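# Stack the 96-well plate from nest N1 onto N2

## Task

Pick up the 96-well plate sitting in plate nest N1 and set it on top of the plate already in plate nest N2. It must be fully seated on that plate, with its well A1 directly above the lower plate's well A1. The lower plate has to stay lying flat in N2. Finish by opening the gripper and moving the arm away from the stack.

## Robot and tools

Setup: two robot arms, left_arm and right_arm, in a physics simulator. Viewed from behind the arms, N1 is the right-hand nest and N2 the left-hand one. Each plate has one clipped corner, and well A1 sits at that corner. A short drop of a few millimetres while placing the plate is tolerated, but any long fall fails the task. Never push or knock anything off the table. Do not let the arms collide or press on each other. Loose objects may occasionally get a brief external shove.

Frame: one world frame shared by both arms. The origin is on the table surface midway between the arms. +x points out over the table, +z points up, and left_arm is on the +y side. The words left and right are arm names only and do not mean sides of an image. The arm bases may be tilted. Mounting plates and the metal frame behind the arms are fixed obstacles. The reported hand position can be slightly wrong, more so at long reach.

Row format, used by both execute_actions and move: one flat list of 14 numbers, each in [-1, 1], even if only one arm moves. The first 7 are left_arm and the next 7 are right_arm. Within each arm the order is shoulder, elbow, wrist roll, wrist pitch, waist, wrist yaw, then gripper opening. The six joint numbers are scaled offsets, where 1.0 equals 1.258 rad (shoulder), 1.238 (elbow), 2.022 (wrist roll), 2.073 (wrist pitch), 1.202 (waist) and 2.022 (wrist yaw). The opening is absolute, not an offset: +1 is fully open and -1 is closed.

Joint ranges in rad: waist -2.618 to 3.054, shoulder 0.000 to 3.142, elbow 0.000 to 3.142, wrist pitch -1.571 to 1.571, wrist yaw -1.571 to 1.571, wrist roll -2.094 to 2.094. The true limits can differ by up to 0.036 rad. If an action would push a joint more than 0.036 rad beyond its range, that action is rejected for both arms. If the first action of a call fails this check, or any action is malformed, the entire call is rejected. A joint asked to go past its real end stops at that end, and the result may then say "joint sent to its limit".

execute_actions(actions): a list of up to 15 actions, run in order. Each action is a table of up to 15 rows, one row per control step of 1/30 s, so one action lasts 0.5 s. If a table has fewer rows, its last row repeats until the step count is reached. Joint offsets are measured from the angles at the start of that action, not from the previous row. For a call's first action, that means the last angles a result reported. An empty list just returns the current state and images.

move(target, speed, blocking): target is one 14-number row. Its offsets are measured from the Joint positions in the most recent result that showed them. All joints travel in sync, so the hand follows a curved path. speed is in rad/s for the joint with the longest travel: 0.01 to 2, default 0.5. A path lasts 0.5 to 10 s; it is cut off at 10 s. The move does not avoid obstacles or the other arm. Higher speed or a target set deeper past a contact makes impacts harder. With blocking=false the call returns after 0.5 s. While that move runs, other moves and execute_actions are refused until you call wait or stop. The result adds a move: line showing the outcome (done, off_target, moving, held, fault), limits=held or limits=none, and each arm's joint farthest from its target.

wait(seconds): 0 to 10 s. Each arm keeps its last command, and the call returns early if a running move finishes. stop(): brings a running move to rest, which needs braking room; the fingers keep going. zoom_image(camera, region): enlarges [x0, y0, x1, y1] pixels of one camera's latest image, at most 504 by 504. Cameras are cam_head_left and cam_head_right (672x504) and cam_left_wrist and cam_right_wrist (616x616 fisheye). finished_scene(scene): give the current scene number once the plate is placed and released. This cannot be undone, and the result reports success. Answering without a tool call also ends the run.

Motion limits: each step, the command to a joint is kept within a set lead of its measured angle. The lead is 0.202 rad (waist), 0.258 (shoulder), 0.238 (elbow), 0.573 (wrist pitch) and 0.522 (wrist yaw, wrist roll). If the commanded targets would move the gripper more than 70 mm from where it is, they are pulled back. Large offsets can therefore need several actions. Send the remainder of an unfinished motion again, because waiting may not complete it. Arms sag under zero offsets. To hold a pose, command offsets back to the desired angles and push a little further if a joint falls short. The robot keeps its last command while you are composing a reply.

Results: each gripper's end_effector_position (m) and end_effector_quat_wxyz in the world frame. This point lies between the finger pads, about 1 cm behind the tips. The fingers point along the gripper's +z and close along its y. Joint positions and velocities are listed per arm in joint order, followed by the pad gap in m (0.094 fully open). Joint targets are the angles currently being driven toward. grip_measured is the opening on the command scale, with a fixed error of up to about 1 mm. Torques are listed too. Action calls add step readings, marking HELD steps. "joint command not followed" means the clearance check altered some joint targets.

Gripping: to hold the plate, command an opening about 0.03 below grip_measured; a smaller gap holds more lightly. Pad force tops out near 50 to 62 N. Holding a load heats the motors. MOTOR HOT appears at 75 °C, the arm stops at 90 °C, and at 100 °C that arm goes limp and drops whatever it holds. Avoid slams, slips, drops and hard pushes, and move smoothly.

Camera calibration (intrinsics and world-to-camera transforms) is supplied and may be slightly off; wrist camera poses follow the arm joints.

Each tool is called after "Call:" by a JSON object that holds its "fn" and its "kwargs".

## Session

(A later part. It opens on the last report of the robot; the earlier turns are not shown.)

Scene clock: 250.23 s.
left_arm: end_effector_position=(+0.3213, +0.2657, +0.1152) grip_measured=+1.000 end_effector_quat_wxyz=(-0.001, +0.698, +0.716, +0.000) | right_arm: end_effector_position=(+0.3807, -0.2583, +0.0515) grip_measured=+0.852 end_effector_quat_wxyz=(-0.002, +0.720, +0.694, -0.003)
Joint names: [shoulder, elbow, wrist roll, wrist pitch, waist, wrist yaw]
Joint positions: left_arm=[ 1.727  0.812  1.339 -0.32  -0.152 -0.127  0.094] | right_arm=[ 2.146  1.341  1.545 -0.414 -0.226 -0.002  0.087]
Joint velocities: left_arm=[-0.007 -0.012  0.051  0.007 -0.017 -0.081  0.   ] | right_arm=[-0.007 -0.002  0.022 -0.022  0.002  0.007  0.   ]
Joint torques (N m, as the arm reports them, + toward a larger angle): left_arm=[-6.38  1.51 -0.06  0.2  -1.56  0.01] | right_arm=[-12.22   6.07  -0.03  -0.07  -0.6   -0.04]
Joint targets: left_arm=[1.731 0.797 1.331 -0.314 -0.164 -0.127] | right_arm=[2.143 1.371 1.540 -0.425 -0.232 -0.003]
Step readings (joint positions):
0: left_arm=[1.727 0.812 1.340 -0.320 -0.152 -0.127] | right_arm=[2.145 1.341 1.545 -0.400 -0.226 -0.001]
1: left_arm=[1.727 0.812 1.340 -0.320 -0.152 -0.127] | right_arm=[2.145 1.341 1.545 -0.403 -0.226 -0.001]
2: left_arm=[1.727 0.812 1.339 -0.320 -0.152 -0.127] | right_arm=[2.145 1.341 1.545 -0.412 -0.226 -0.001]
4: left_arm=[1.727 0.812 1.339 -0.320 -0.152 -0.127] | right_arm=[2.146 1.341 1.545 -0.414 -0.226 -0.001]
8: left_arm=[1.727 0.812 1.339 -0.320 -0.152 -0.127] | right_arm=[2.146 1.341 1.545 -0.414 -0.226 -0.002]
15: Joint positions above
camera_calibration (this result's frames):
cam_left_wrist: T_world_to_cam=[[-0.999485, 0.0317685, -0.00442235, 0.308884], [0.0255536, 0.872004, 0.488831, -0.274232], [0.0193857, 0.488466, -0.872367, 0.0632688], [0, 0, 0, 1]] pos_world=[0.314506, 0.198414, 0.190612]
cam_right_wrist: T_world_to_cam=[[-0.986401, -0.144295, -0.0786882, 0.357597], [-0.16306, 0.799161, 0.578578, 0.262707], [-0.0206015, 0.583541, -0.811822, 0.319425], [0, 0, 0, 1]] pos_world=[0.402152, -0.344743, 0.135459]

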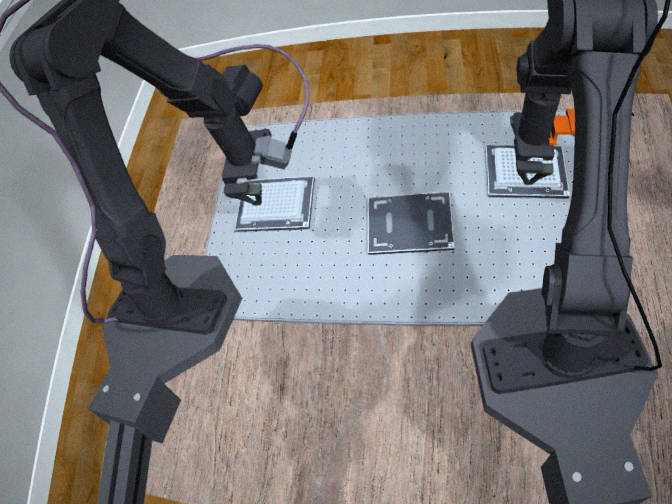

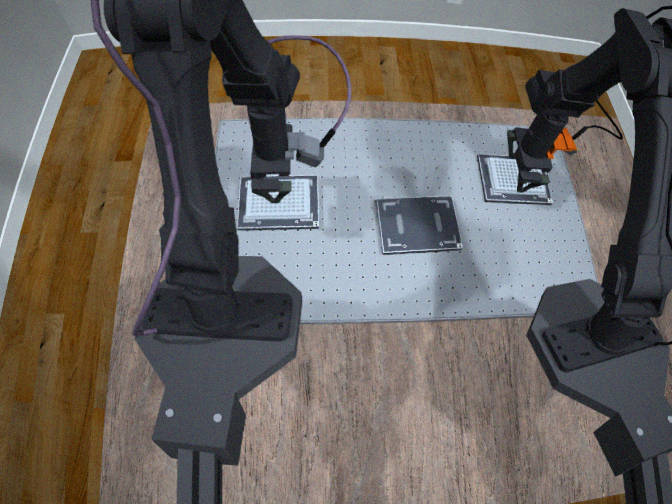

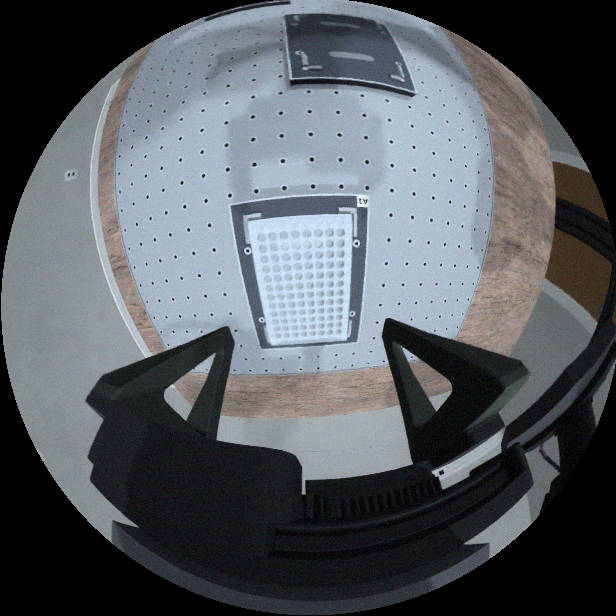

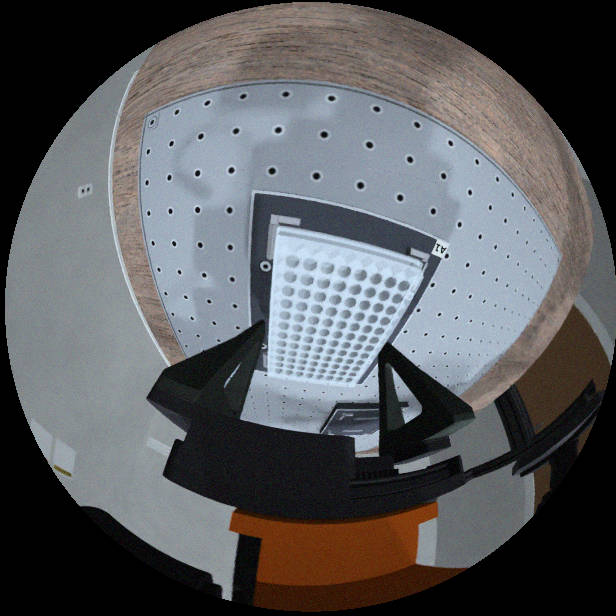

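Call:
{"fn": "execute_actions", "kwargs": {"actions": [[[0.003,-0.012,0,0.003,-0.010,0,1,-0.002,0.024,0,-0.003,-0.003,0,0.74]],[[0,0,0,0,0,0,1,0,0,0,0,0,0,0.66]]]}}

Scene clock: 254.27 s.
left_arm: end_effector_position=(+0.3213, +0.2657, +0.1152) grip_measured=+1.000 end_effector_quat_wxyz=(-0.001, +0.698, +0.716, +0.000) | right_arm: end_effector_position=(+0.3794, -0.2582, +0.0515) grip_measured=+0.679 end_effector_quat_wxyz=(-0.004, +0.720, +0.694, -0.005)
Joint names: [shoulder, elbow, wrist roll, wrist pitch, waist, wrist yaw]
Joint positions: left_arm=[ 1.727  0.812  1.339 -0.32  -0.152 -0.127  0.094] | right_arm=[ 2.146  1.341  1.545 -0.419 -0.226 -0.002  0.079]
Joint velocities: left_arm=[-0.012  0.002 -0.022 -0.007 -0.007  0.11   0.   ] | right_arm=[-0.002 -0.007  0.022  0.037  0.002 -0.066 -0.001]
Joint torques (N m, as the arm reports them, + toward a larger angle): left_arm=[-6.65  2.5   0.    0.14 -0.77  0.01] | right_arm=[-11.95   3.79   0.01   0.06  -0.03  -0.03]
Joint targets: left_arm=[1.727 0.812 1.339 -0.320 -0.152 -0.127] | right_arm=[2.146 1.341 1.545 -0.419 -0.226 -0.002]
Step readings (joint positions; steps 1 to 15: 1st action; 16 to 30: 2nd action):
0: left_arm=[1.727 0.812 1.339 -0.320 -0.152 -0.127] | right_arm=[2.146 1.341 1.545 -0.414 -0.226 -0.002]
1: left_arm=[1.727 0.812 1.339 -0.320 -0.152 -0.127] | right_arm=[2.146 1.341 1.545 -0.414 -0.226 -0.002]
2: left_arm=[1.727 0.812 1.339 -0.320 -0.152 -0.127] | right_arm=[2.146 1.341 1.545 -0.419 -0.226 -0.002]
4: left_arm=[1.727 0.812 1.339 -0.320 -0.152 -0.127] | right_arm=[2.146 1.341 1.545 -0.419 -0.226 -0.002]
8: left_arm=[1.727 0.812 1.339 -0.320 -0.152 -0.127] | right_arm=[2.146 1.341 1.545 -0.419 -0.226 -0.002]
15: left_arm=[1.727 0.812 1.339 -0.320 -0.152 -0.127] | right_arm=[2.146 1.341 1.545 -0.419 -0.226 -0.002]
16: left_arm=[1.727 0.812 1.339 -0.320 -0.152 -0.127] | right_arm=[2.146 1.341 1.545 -0.419 -0.226 -0.002]
17: left_arm=[1.727 0.812 1.339 -0.320 -0.152 -0.127] | right_arm=[2.146 1.341 1.545 -0.419 -0.226 -0.002]
19: left_arm=[1.727 0.812 1.339 -0.320 -0.152 -0.127] | right_arm=[2.146 1.341 1.545 -0.419 -0.226 -0.002]
23: left_arm=[1.727 0.812 1.339 -0.320 -0.152 -0.127] | right_arm=[2.146 1.341 1.545 -0.419 -0.226 -0.002]
30: Joint positions above
camera_calibration (this result's frames):
cam_left_wrist: T_world_to_cam=[[-0.999485, 0.0317685, -0.00442235, 0.308884], [0.0255536, 0.872004, 0.488831, -0.274232], [0.0193857, 0.488466, -0.872367, 0.0632688], [0, 0, 0, 1]] pos_world=[0.314506, 0.198414, 0.190612]
cam_right_wrist: T_world_to_cam=[[-0.98681, -0.144248, -0.0734765, 0.356202], [-0.159955, 0.798975, 0.579702, 0.261133], [-0.0249148, 0.583808, -0.811509, 0.321051], [0, 0, 0, 1]] pos_world=[0.401272, -0.34469, 0.135329]

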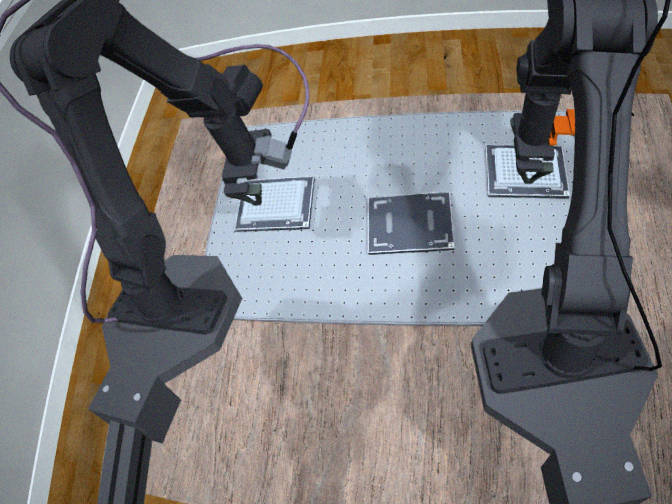

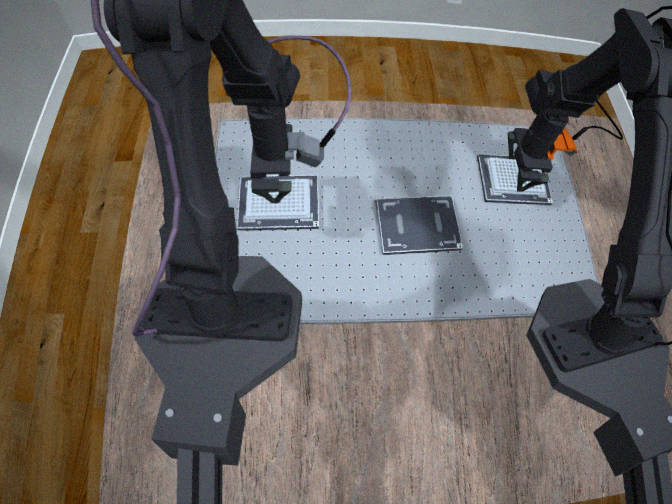

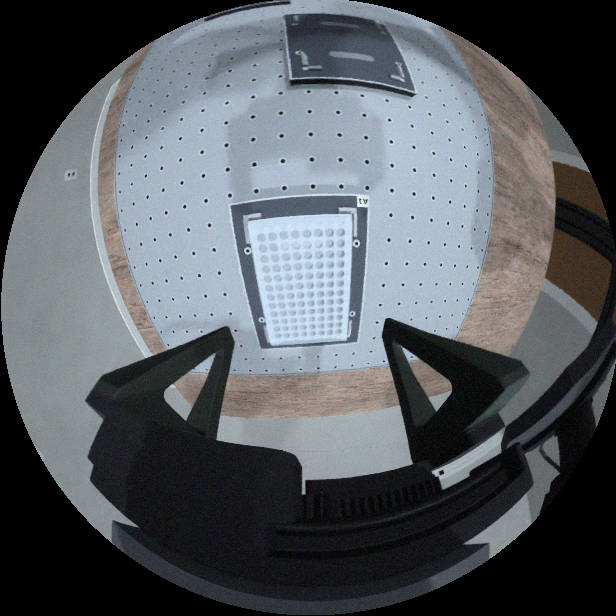

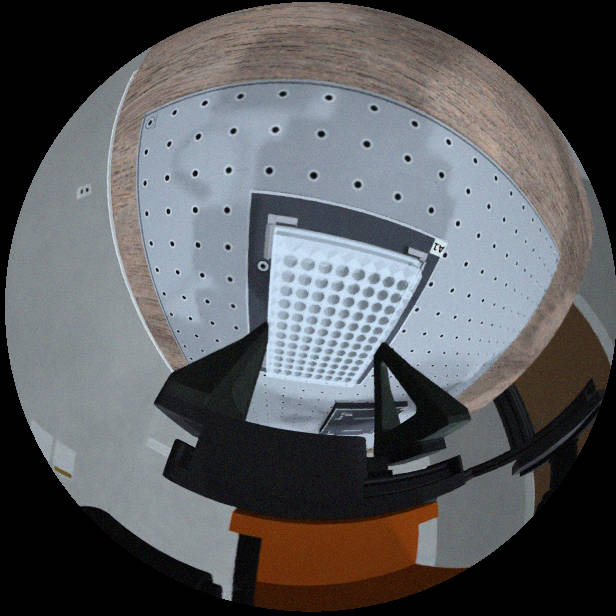

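Call:
{"fn": "execute_actions", "kwargs": {"actions": [[[0.003,-0.012,0,0.003,-0.010,0,1,-0.002,0.024,0,0,-0.003,0,0.64]]]}}

Scene clock: 256.97 s.
left_arm: end_effector_position=(+0.3213, +0.2657, +0.1152) grip_measured=+1.000 end_effector_quat_wxyz=(-0.001, +0.698, +0.716, +0.000) | right_arm: end_effector_position=(+0.3794, -0.2582, +0.0515) grip_measured=+0.679 end_effector_quat_wxyz=(-0.004, +0.720, +0.694, -0.005)
Joint names: [shoulder, elbow, wrist roll, wrist pitch, waist, wrist yaw]
Joint positions: left_arm=[ 1.727  0.812  1.339 -0.32  -0.152 -0.127  0.094] | right_arm=[ 2.146  1.341  1.545 -0.419 -0.226 -0.002  0.079]
Joint velocities: left_arm=[-0.017  0.002  0.139 -0.007 -0.012 -0.066  0.   ] | right_arm=[ 0.002 -0.012 -0.037  0.007 -0.007 -0.022 -0.   ]
Joint torques (N m, as the arm reports them, + toward a larger angle): left_arm=[-6.39  1.51  0.    0.2  -1.56  0.01] | right_arm=[-12.16   6.17   0.01   0.06  -0.31  -0.03]
Joint targets: left_arm=[1.731 0.797 1.339 -0.314 -0.164 -0.127] | right_arm=[2.144 1.371 1.545 -0.419 -0.230 -0.002]
Step readings (joint positions):
0: left_arm=[1.727 0.812 1.339 -0.320 -0.152 -0.127] | right_arm=[2.146 1.341 1.545 -0.419 -0.226 -0.002]
1: left_arm=[1.727 0.812 1.339 -0.320 -0.152 -0.127] | right_arm=[2.146 1.341 1.545 -0.419 -0.226 -0.002]
2: left_arm=[1.727 0.812 1.339 -0.320 -0.152 -0.127] | right_arm=[2.146 1.341 1.545 -0.419 -0.226 -0.002]
4: left_arm=[1.727 0.812 1.339 -0.320 -0.152 -0.127] | right_arm=[2.146 1.341 1.545 -0.419 -0.226 -0.002]
8: left_arm=[1.727 0.812 1.339 -0.320 -0.152 -0.127] | right_arm=[2.146 1.341 1.545 -0.419 -0.226 -0.002]
15: Joint positions above
camera_calibration (this result's frames):
cam_left_wrist: T_world_to_cam=[[-0.999485, 0.0317685, -0.00442235, 0.308884], [0.0255536, 0.872004, 0.488831, -0.274232], [0.0193857, 0.488466, -0.872367, 0.0632688], [0, 0, 0, 1]] pos_world=[0.314506, 0.198414, 0.190612]
cam_right_wrist: T_world_to_cam=[[-0.98681, -0.144248, -0.0734765, 0.356202], [-0.159955, 0.798975, 0.579702, 0.261133], [-0.0249148, 0.583808, -0.811509, 0.321051], [0, 0, 0, 1]] pos_world=[0.401272, -0.34469, 0.135329]

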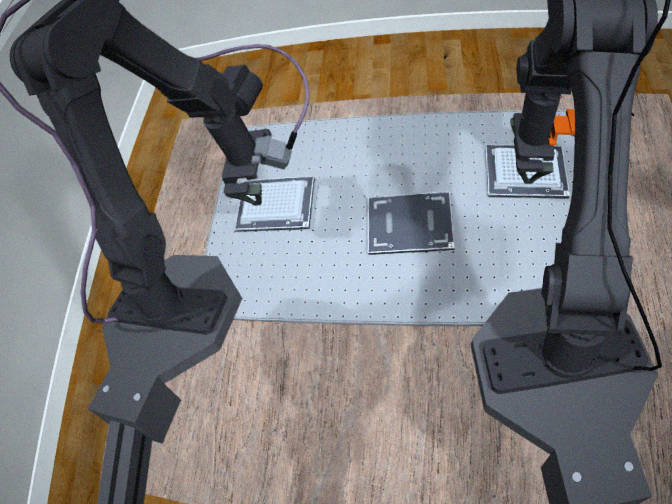

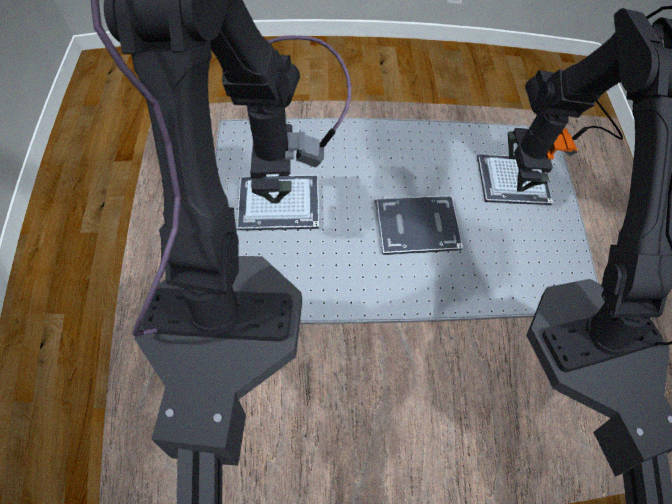

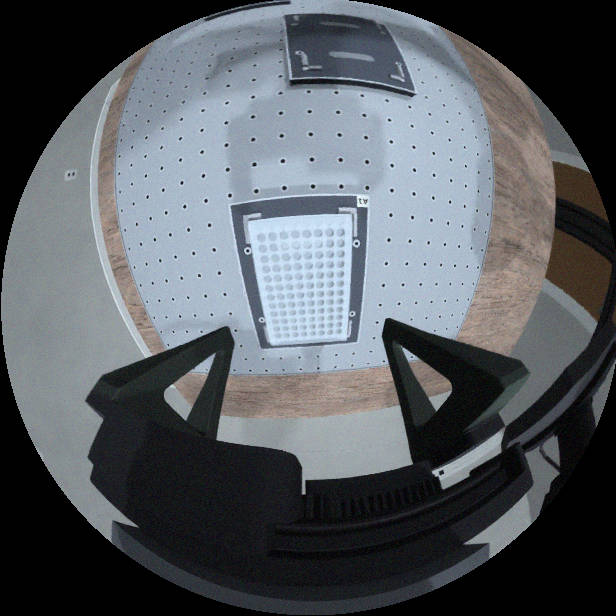

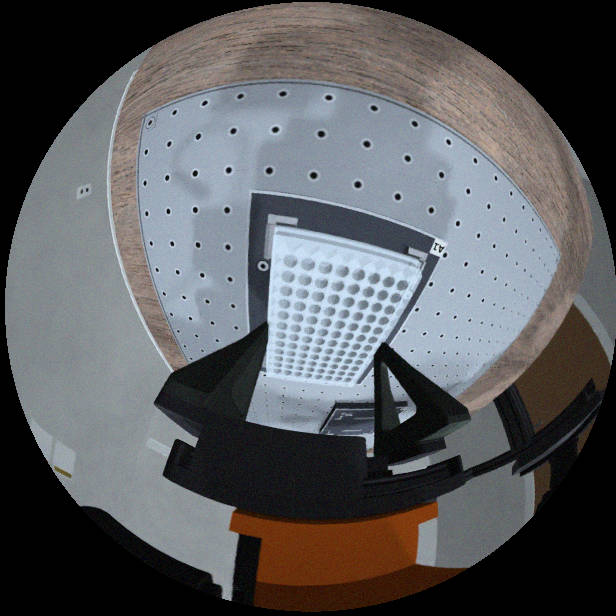

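Call:
{"fn": "execute_actions", "kwargs": {"actions": [[[0.003,-0.012,0,0.003,-0.010,0,1,-0.02,0.024,0,0,-0.003,0,0.645]]]}}

Call:
{"fn": "move", "kwargs": {"target": [0.003,-0.012,0,0.003,-0.010,0,1,-0.136,0.024,0,-0.074,-0.003,0,0.645], "speed": 0.1}}

Scene clock: 262.83 s.
left_arm: end_effector_position=(+0.3213, +0.2657, +0.1152) grip_measured=+1.000 end_effector_quat_wxyz=(-0.001, +0.698, +0.716, +0.000) | right_arm: end_effector_position=(+0.3794, -0.2582, +0.0515) grip_measured=+0.679 end_effector_quat_wxyz=(-0.004, +0.720, +0.694, -0.005)
Joint names: [shoulder, elbow, wrist roll, wrist pitch, waist, wrist yaw]
Joint positions: left_arm=[ 1.727  0.812  1.339 -0.32  -0.152 -0.127  0.094] | right_arm=[ 2.146  1.341  1.545 -0.419 -0.226 -0.002  0.079]
Joint velocities: left_arm=[ 0.032 -0.012  0.007 -0.007 -0.002  0.007  0.   ] | right_arm=[ 0.007 -0.022 -0.037 -0.037  0.002  0.022  0.   ]
Joint torques (N m, as the arm reports them, + toward a larger angle): left_arm=[-6.39  1.51  0.    0.2  -1.56  0.01] | right_arm=[-14.29   6.19   0.01   0.05  -0.32  -0.02]
Joint targets: left_arm=[1.731 0.797 1.339 -0.314 -0.164 -0.127] | right_arm=[2.121 1.371 1.545 -0.419 -0.230 -0.002]
Step readings (joint positions):
0: left_arm=[1.727 0.812 1.339 -0.320 -0.152 -0.127] | right_arm=[2.146 1.341 1.545 -0.419 -0.226 -0.002]
1: left_arm=[1.727 0.812 1.339 -0.320 -0.152 -0.127] | right_arm=[2.146 1.341 1.545 -0.419 -0.226 -0.002]
2: left_arm=[1.727 0.812 1.339 -0.320 -0.152 -0.127] | right_arm=[2.146 1.341 1.545 -0.419 -0.226 -0.002]
4: left_arm=[1.727 0.812 1.339 -0.320 -0.152 -0.127] | right_arm=[2.146 1.341 1.545 -0.419 -0.226 -0.002]
8: left_arm=[1.727 0.812 1.339 -0.320 -0.152 -0.127] | right_arm=[2.146 1.341 1.545 -0.419 -0.226 -0.002]
15: Joint positions above
camera_calibration (this result's frames):
cam_left_wrist: T_world_to_cam=[[-0.999485, 0.0317685, -0.00442235, 0.308884], [0.0255536, 0.872004, 0.488831, -0.274232], [0.0193857, 0.488466, -0.872367, 0.0632688], [0, 0, 0, 1]] pos_world=[0.314506, 0.198414, 0.190612]
cam_right_wrist: T_world_to_cam=[[-0.98681, -0.144248, -0.0734765, 0.356202], [-0.159955, 0.798975, 0.579702, 0.261133], [-0.0249148, 0.583808, -0.811509, 0.321051], [0, 0, 0, 1]] pos_world=[0.401272, -0.34469, 0.135329]

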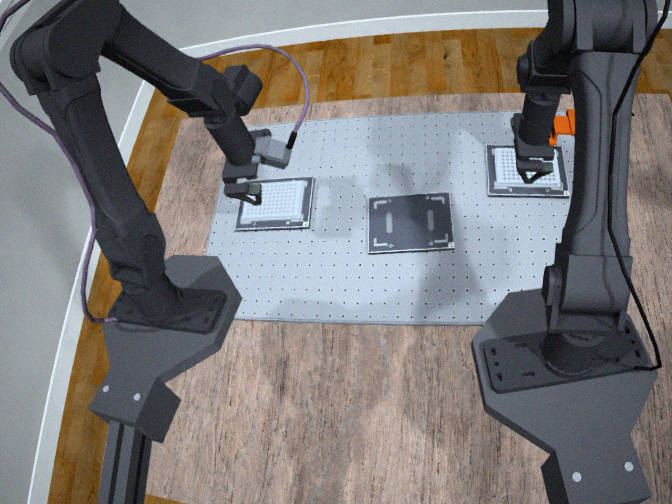

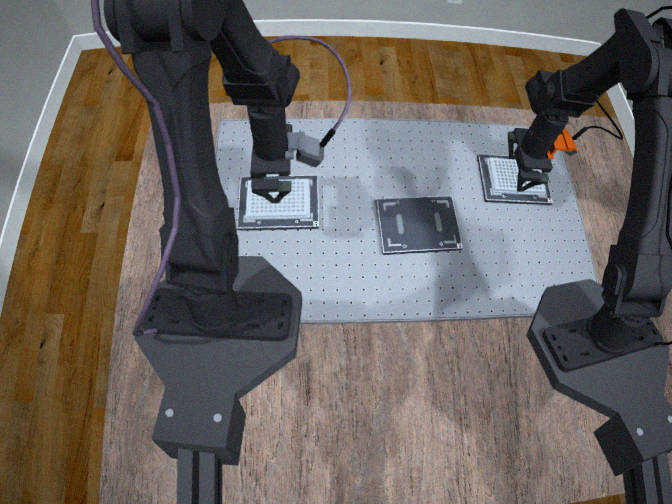

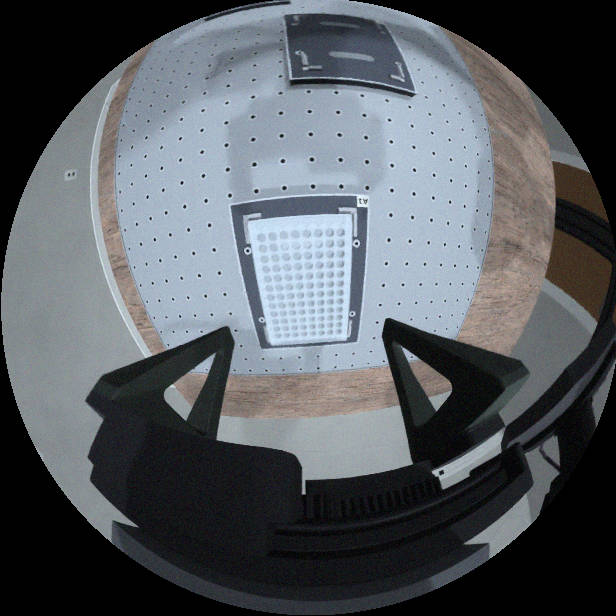

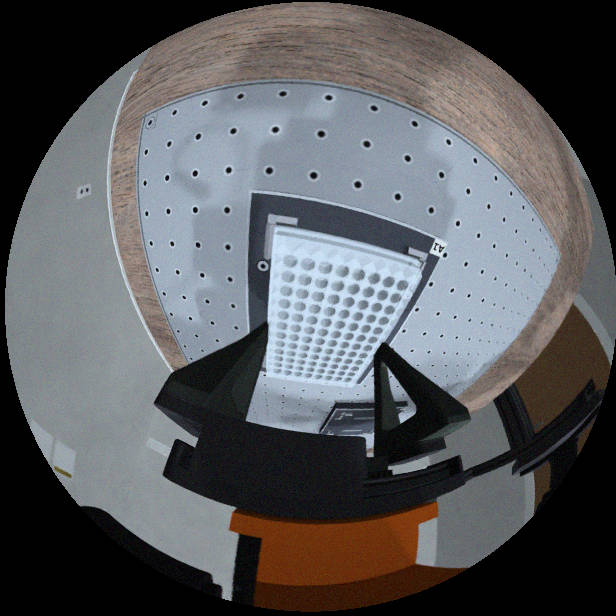

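Scene clock: 265.03 s.
left_arm: end_effector_position=(+0.3213, +0.2657, +0.1152) grip_measured=+1.000 end_effector_quat_wxyz=(-0.001, +0.698, +0.716, +0.000) | right_arm: end_effector_position=(+0.3832, -0.2582, +0.1036) grip_measured=+0.679 end_effector_quat_wxyz=(-0.002, +0.720, +0.694, -0.003)
Joint names: [shoulder, elbow, wrist roll, wrist pitch, waist, wrist yaw]
Joint positions: left_arm=[ 1.727  0.812  1.339 -0.32  -0.152 -0.127  0.094] | right_arm=[ 2.004  1.341  1.545 -0.557 -0.226 -0.002  0.079]
Joint velocities: left_arm=[-0.007 -0.002 -0.022 -0.037 -0.007 -0.022  0.   ] | right_arm=[-0.007 -0.002 -0.022  0.007 -0.002  0.051 -0.001]
Joint torques (N m, as the arm reports them, + toward a larger angle): left_arm=[-6.39  1.51  0.    0.2  -1.56  0.01] | right_arm=[-14.36   6.78   0.01  -0.05  -0.33  -0.03]
Joint targets: left_arm=[1.731 0.797 1.339 -0.314 -0.164 -0.127] | right_arm=[1.976 1.371 1.545 -0.573 -0.230 -0.002]
move: off_target (right_arm); limits=none; left_arm: farthest joint: the elbow, 0.015 radians from its target (0.015 radians at the start); right_arm: farthest joint: the elbow, 0.030 radians from its target (0.030 radians at the start)
camera_calibration (this result's frames):
cam_left_wrist: T_world_to_cam=[[-0.999485, 0.0317685, -0.00442235, 0.308884], [0.0255536, 0.872004, 0.488831, -0.274232], [0.0193857, 0.488466, -0.872367, 0.0632688], [0, 0, 0, 1]] pos_world=[0.314506, 0.198414, 0.190612]
cam_right_wrist: T_world_to_cam=[[-0.986431, -0.144292, -0.078316, 0.364147], [-0.162838, 0.799148, 0.578659, 0.232812], [-0.0209096, 0.58356, -0.811801, 0.361865], [0, 0, 0, 1]] pos_world=[0.404683, -0.344678, 0.187562]

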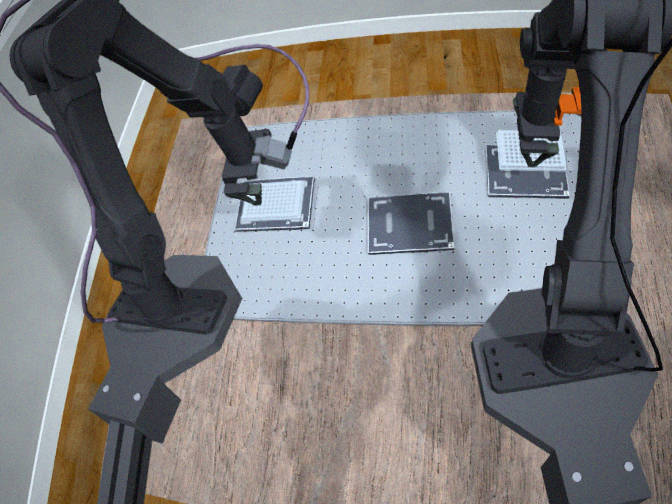

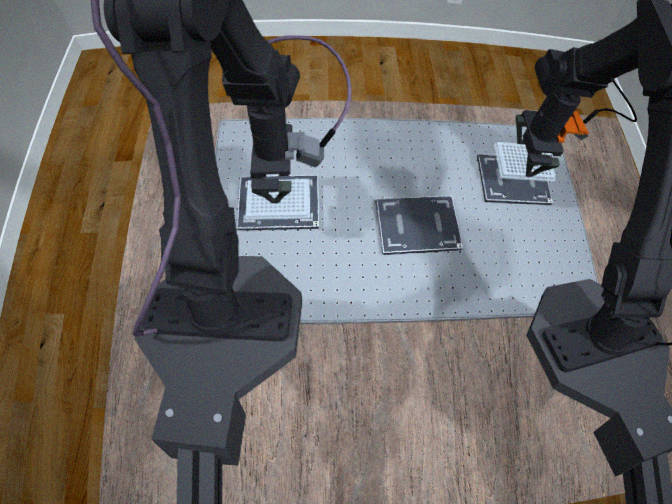

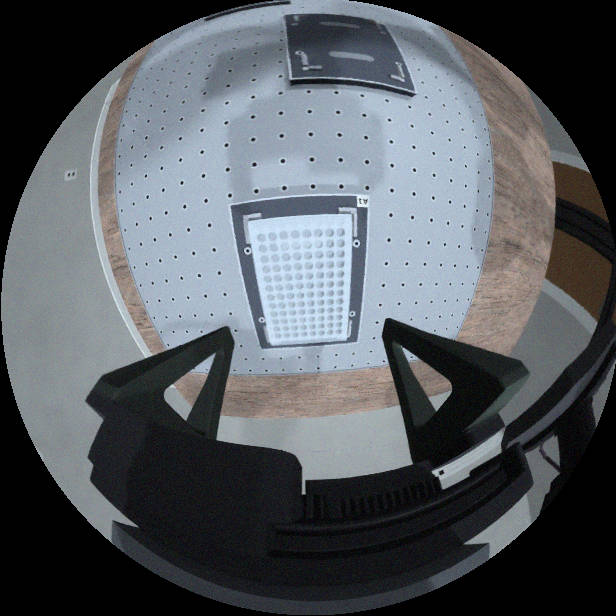

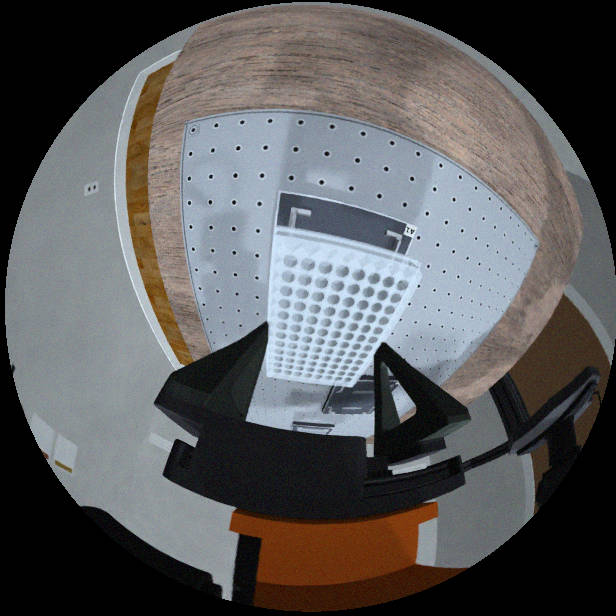

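Call:
{"fn": "move", "kwargs": {"target": [0.003,-0.012,0,0.003,0.2,0,1,0.330,0.514,0.240,-0.1187,0.493,0.10,0.645], "speed": 0.4}}

Scene clock: 297.07 s.
left_arm: end_effector_position=(+0.3236, +0.3451, +0.1103) grip_measured=+1.000 end_effector_quat_wxyz=(-0.034, +0.614, +0.788, +0.026) | right_arm: end_effector_position=(+0.4075, +0.0129, +0.0728) grip_measured=+0.679 end_effector_quat_wxyz=(-0.004, +0.690, +0.723, +0.001)
Joint names: [shoulder, elbow, wrist roll, wrist pitch, waist, wrist yaw]
Joint positions: left_arm=[ 1.727  0.812  1.339 -0.32   0.082 -0.128  0.094] | right_arm=[ 2.428  1.943  2.024 -0.783  0.366  0.185  0.079]
Joint velocities: left_arm=[-0.012  0.022  0.007 -0.022  0.007 -0.037  0.   ] | right_arm=[ 0.007 -0.017 -0.007 -0.037 -0.012 -0.037  0.   ]
Joint torques (N m, as the arm reports them, + toward a larger angle): left_arm=[-6.46  1.42  0.    0.16  0.12 -0.02] | right_arm=[-15.12   7.86   0.07  -0.12   2.61   0.13]
Joint targets: left_arm=[1.731 0.797 1.339 -0.314 0.089 -0.127] | right_arm=[2.419 1.977 2.030 -0.802 0.366 0.201]
move: off_target (right_arm); limits=none; left_arm: farthest joint: the elbow, 0.015 radians from its target (0.015 radians at the start); right_arm: farthest joint: the elbow, 0.034 radians from its target (0.636 radians at the start)
camera_calibration (this result's frames):
cam_left_wrist: T_world_to_cam=[[-0.982467, -0.186435, 0.00038647, 0.377922], [-0.154322, 0.814399, 0.559409, -0.270867], [-0.104608, 0.549542, -0.828892, 0.0343335], [0, 0, 0, 1]] pos_world=[0.333087, 0.272184, 0.179838]
cam_right_wrist: T_world_to_cam=[[-0.971038, -0.224004, -0.0831083, 0.419866], [-0.22945, 0.777318, 0.585772, 0.0648498], [-0.0666139, 0.587876, -0.806203, 0.197299], [0, 0, 0, 1]] pos_world=[0.435728, -0.0723444, 0.15597]

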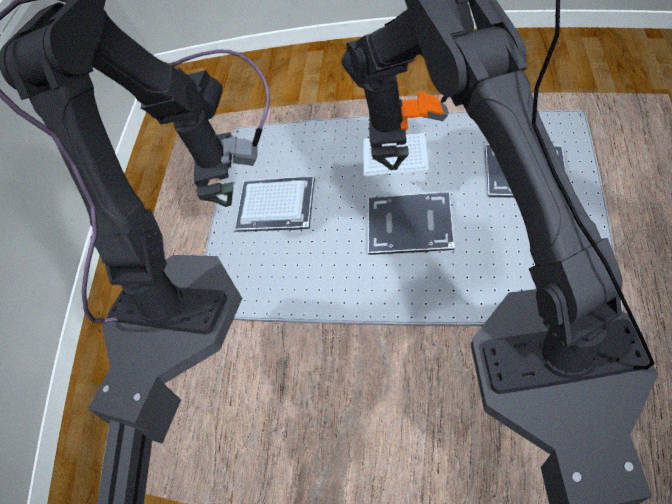

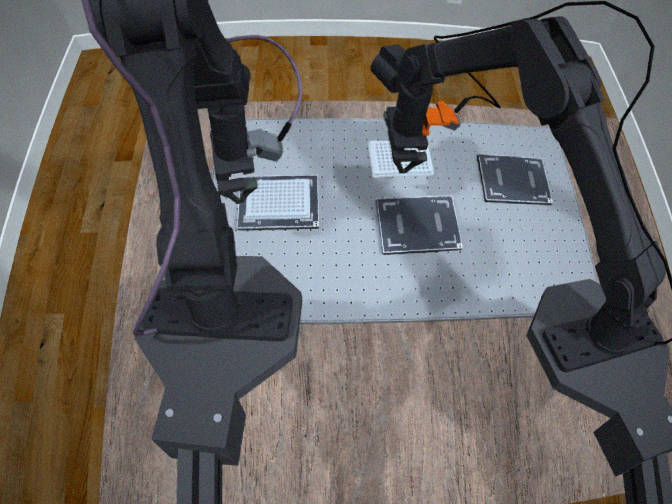

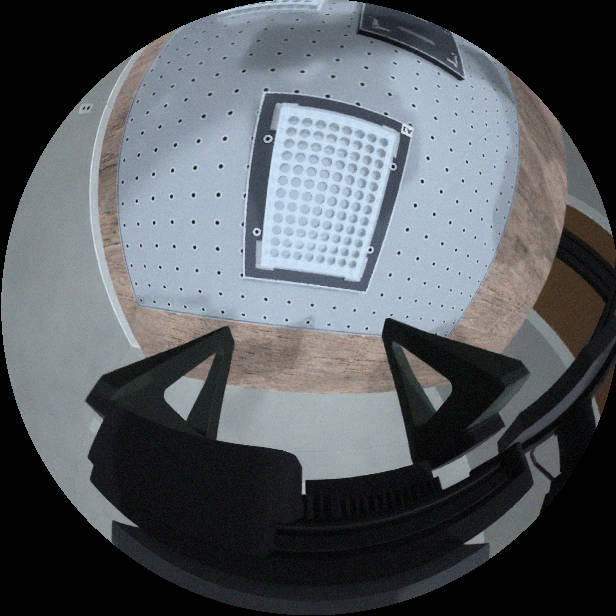

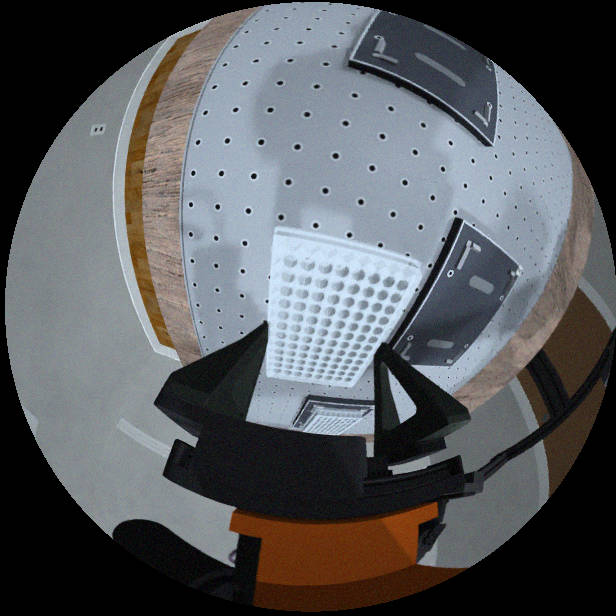

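Call:
{"fn": "move", "kwargs": {"target": [0.003,-0.012,0,0.003,0.005,0,1,0.0455,0.027,0.002,0.040,0,0.006,0.645], "speed": 0.1}}

Scene clock: 303.73 s.
left_arm: end_effector_position=(+0.3236, +0.3451, +0.1103) grip_measured=+1.000 end_effector_quat_wxyz=(-0.034, +0.614, +0.788, +0.026) | right_arm: end_effector_position=(+0.4041, +0.0176, +0.0429) grip_measured=+0.679 end_effector_quat_wxyz=(-0.003, +0.691, +0.723, +0.005)
Joint names: [shoulder, elbow, wrist roll, wrist pitch, waist, wrist yaw]
Joint positions: left_arm=[ 1.727  0.812  1.339 -0.32   0.082 -0.128  0.094] | right_arm=[ 2.494  1.943  2.025 -0.708  0.366  0.185  0.079]
Joint velocities: left_arm=[-0.007 -0.012 -0.022  0.022  0.012 -0.066  0.   ] | right_arm=[ 0.002 -0.017 -0.051 -0.051 -0.002  0.037  0.   ]
Joint torques (N m, as the arm reports them, + toward a larger angle): left_arm=[-6.46  1.41  0.    0.16  0.11 -0.03] | right_arm=[-15.26   7.61   0.04   0.15   2.42   0.1 ]
Joint targets: left_arm=[1.731 0.797 1.339 -0.314 0.088 -0.128] | right_arm=[2.485 1.976 2.029 -0.700 0.366 0.197]
move: off_target (right_arm); limits=none; left_arm: farthest joint: the elbow, 0.015 radians from its target (0.015 radians at the start); right_arm: farthest joint: the elbow, 0.034 radians from its target (0.034 radians at the start)
camera_calibration (this result's frames):
cam_left_wrist: T_world_to_cam=[[-0.982467, -0.186435, 0.00038647, 0.377922], [-0.154322, 0.814399, 0.559409, -0.270867], [-0.104608, 0.549542, -0.828892, 0.0343335], [0, 0, 0, 1]] pos_world=[0.333087, 0.272184, 0.179838]
cam_right_wrist: T_world_to_cam=[[-0.970923, -0.221382, -0.0911017, 0.41541], [-0.231946, 0.775747, 0.586871, 0.0788817], [-0.0592507, 0.590937, -0.804539, 0.167097], [0, 0, 0, 1]] pos_world=[0.431528, -0.0679721, 0.125988]

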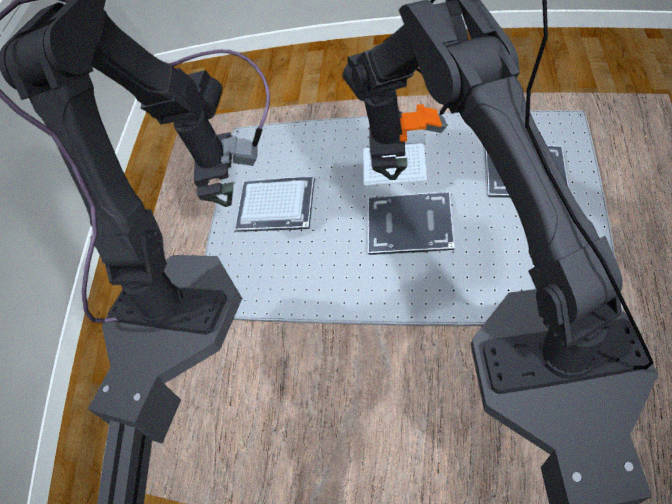

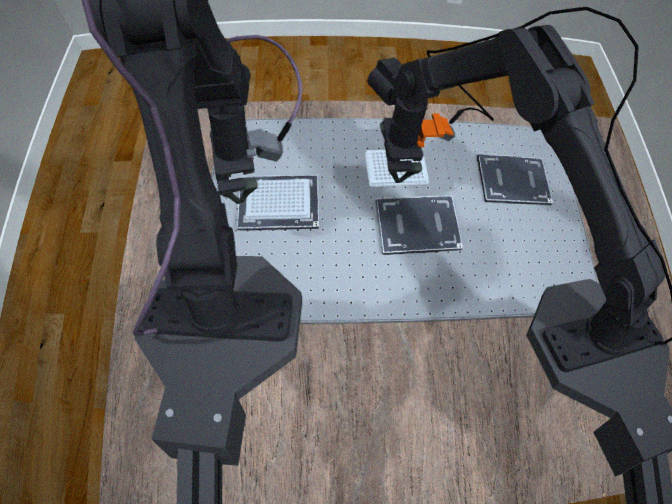

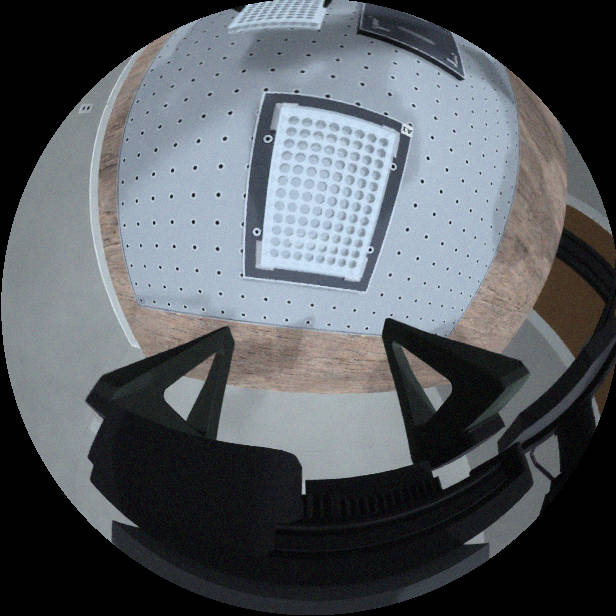

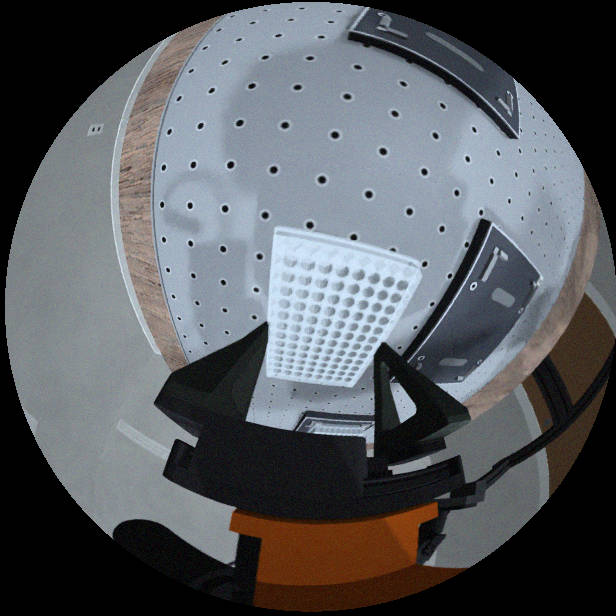

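Call:
{"fn": "move", "kwargs": {"target": [0.003,-0.012,0,0.003,0.005,0,1,0.005,0.027,0.002,0.0105,0,0.006,0.645], "speed": 0.03}}

Scene clock: 308.67 s.
left_arm: end_effector_position=(+0.3236, +0.3451, +0.1103) grip_measured=+1.000 end_effector_quat_wxyz=(-0.034, +0.614, +0.788, +0.026) | right_arm: end_effector_position=(+0.4037, +0.0177, +0.0419) grip_measured=+0.679 end_effector_quat_wxyz=(-0.003, +0.691, +0.723, +0.005)
Joint names: [shoulder, elbow, wrist roll, wrist pitch, waist, wrist yaw]
Joint positions: left_arm=[ 1.727  0.812  1.339 -0.32   0.082 -0.128  0.094] | right_arm=[ 2.497  1.943  2.025 -0.706  0.366  0.185  0.079]
Joint velocities: left_arm=[-0.002  0.012 -0.007 -0.11  -0.002  0.081  0.   ] | right_arm=[-0.002 -0.012  0.022 -0.037  0.012  0.007 -0.001]
Joint torques (N m, as the arm reports them, + toward a larger angle): left_arm=[-6.46  1.42  0.    0.16  0.1  -0.03] | right_arm=[-14.     7.59   0.05   0.26   2.48   0.11]
Joint targets: left_arm=[1.731 0.797 1.339 -0.314 0.088 -0.128] | right_arm=[2.501 1.976 2.029 -0.686 0.366 0.197]
move: off_target (right_arm); limits=none; left_arm: farthest joint: the elbow, 0.015 radians from its target (0.015 radians at the start); right_arm: farthest joint: the elbow, 0.034 radians from its target (0.034 radians at the start)
camera_calibration (this result's frames):
cam_left_wrist: T_world_to_cam=[[-0.982467, -0.186435, 0.00038647, 0.377922], [-0.154322, 0.814399, 0.559409, -0.270867], [-0.104608, 0.549542, -0.828892, 0.0343335], [0, 0, 0, 1]] pos_world=[0.333087, 0.272184, 0.179838]
cam_right_wrist: T_world_to_cam=[[-0.97095, -0.221557, -0.0903842, 0.414942], [-0.231674, 0.775924, 0.586744, 0.0792692], [-0.059866, 0.590639, -0.804712, 0.1665], [0, 0, 0, 1]] pos_world=[0.43122, -0.067915, 0.124978]

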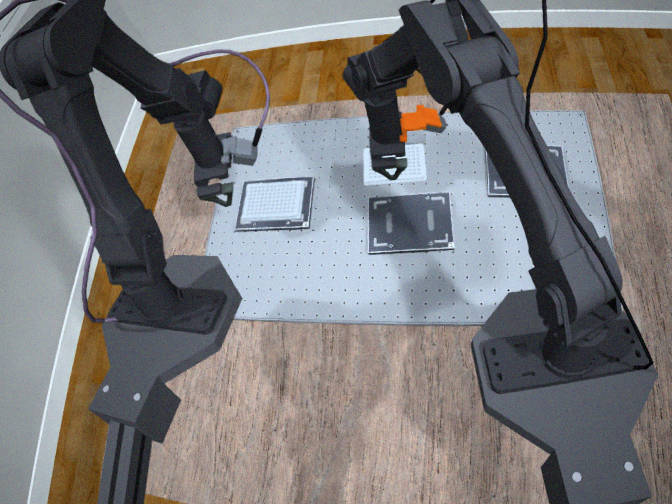

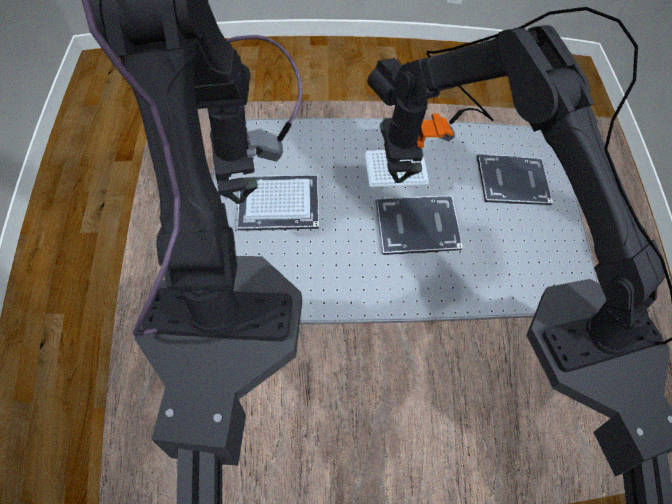

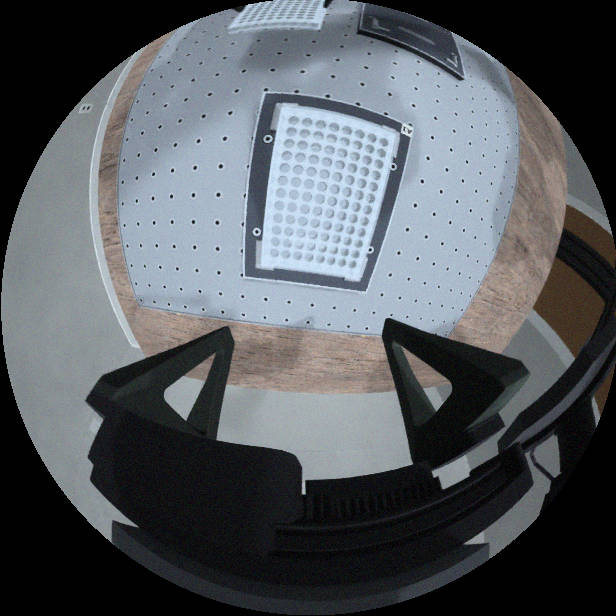

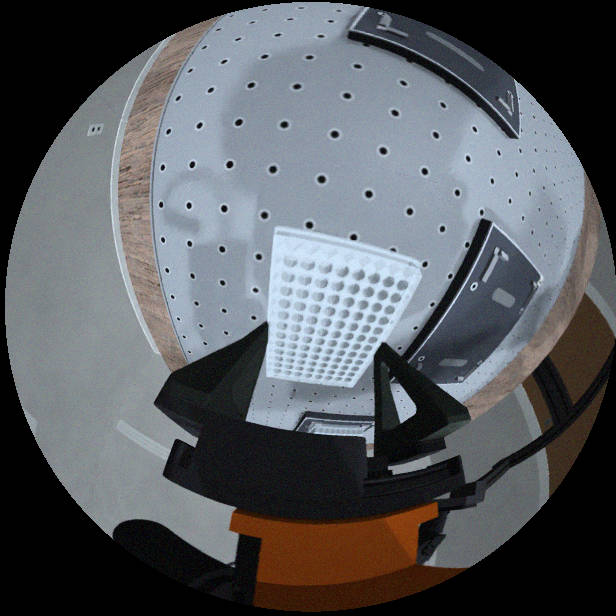

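Call:
{"fn": "zoom_image", "kwargs": {"camera": "cam_head_right", "region": [350, 130, 450, 200]}}

Call:
{"fn": "zoom_image", "kwargs": {"camera": "cam_left_wrist", "region": [215, 0, 345, 50]}}

Region (350, 130, 450, 200) of cam_head_right's 672x504 image, scaled by 5.040, with more detail than that image has; it fills the top 353 rows of this view, and the rest is white.

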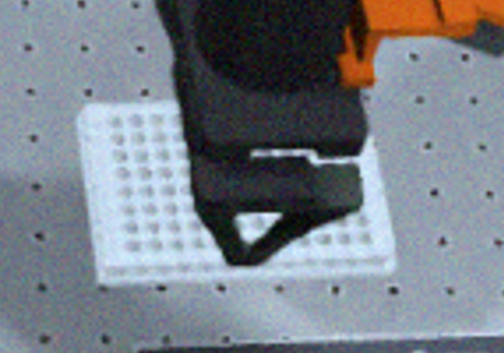

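Region (215, 0, 345, 50) of cam_left_wrist's 616x616 image, scaled by 3.877, with more detail than that image has; it fills the top 194 rows of this view, and the rest is white.

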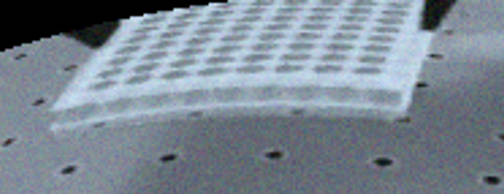

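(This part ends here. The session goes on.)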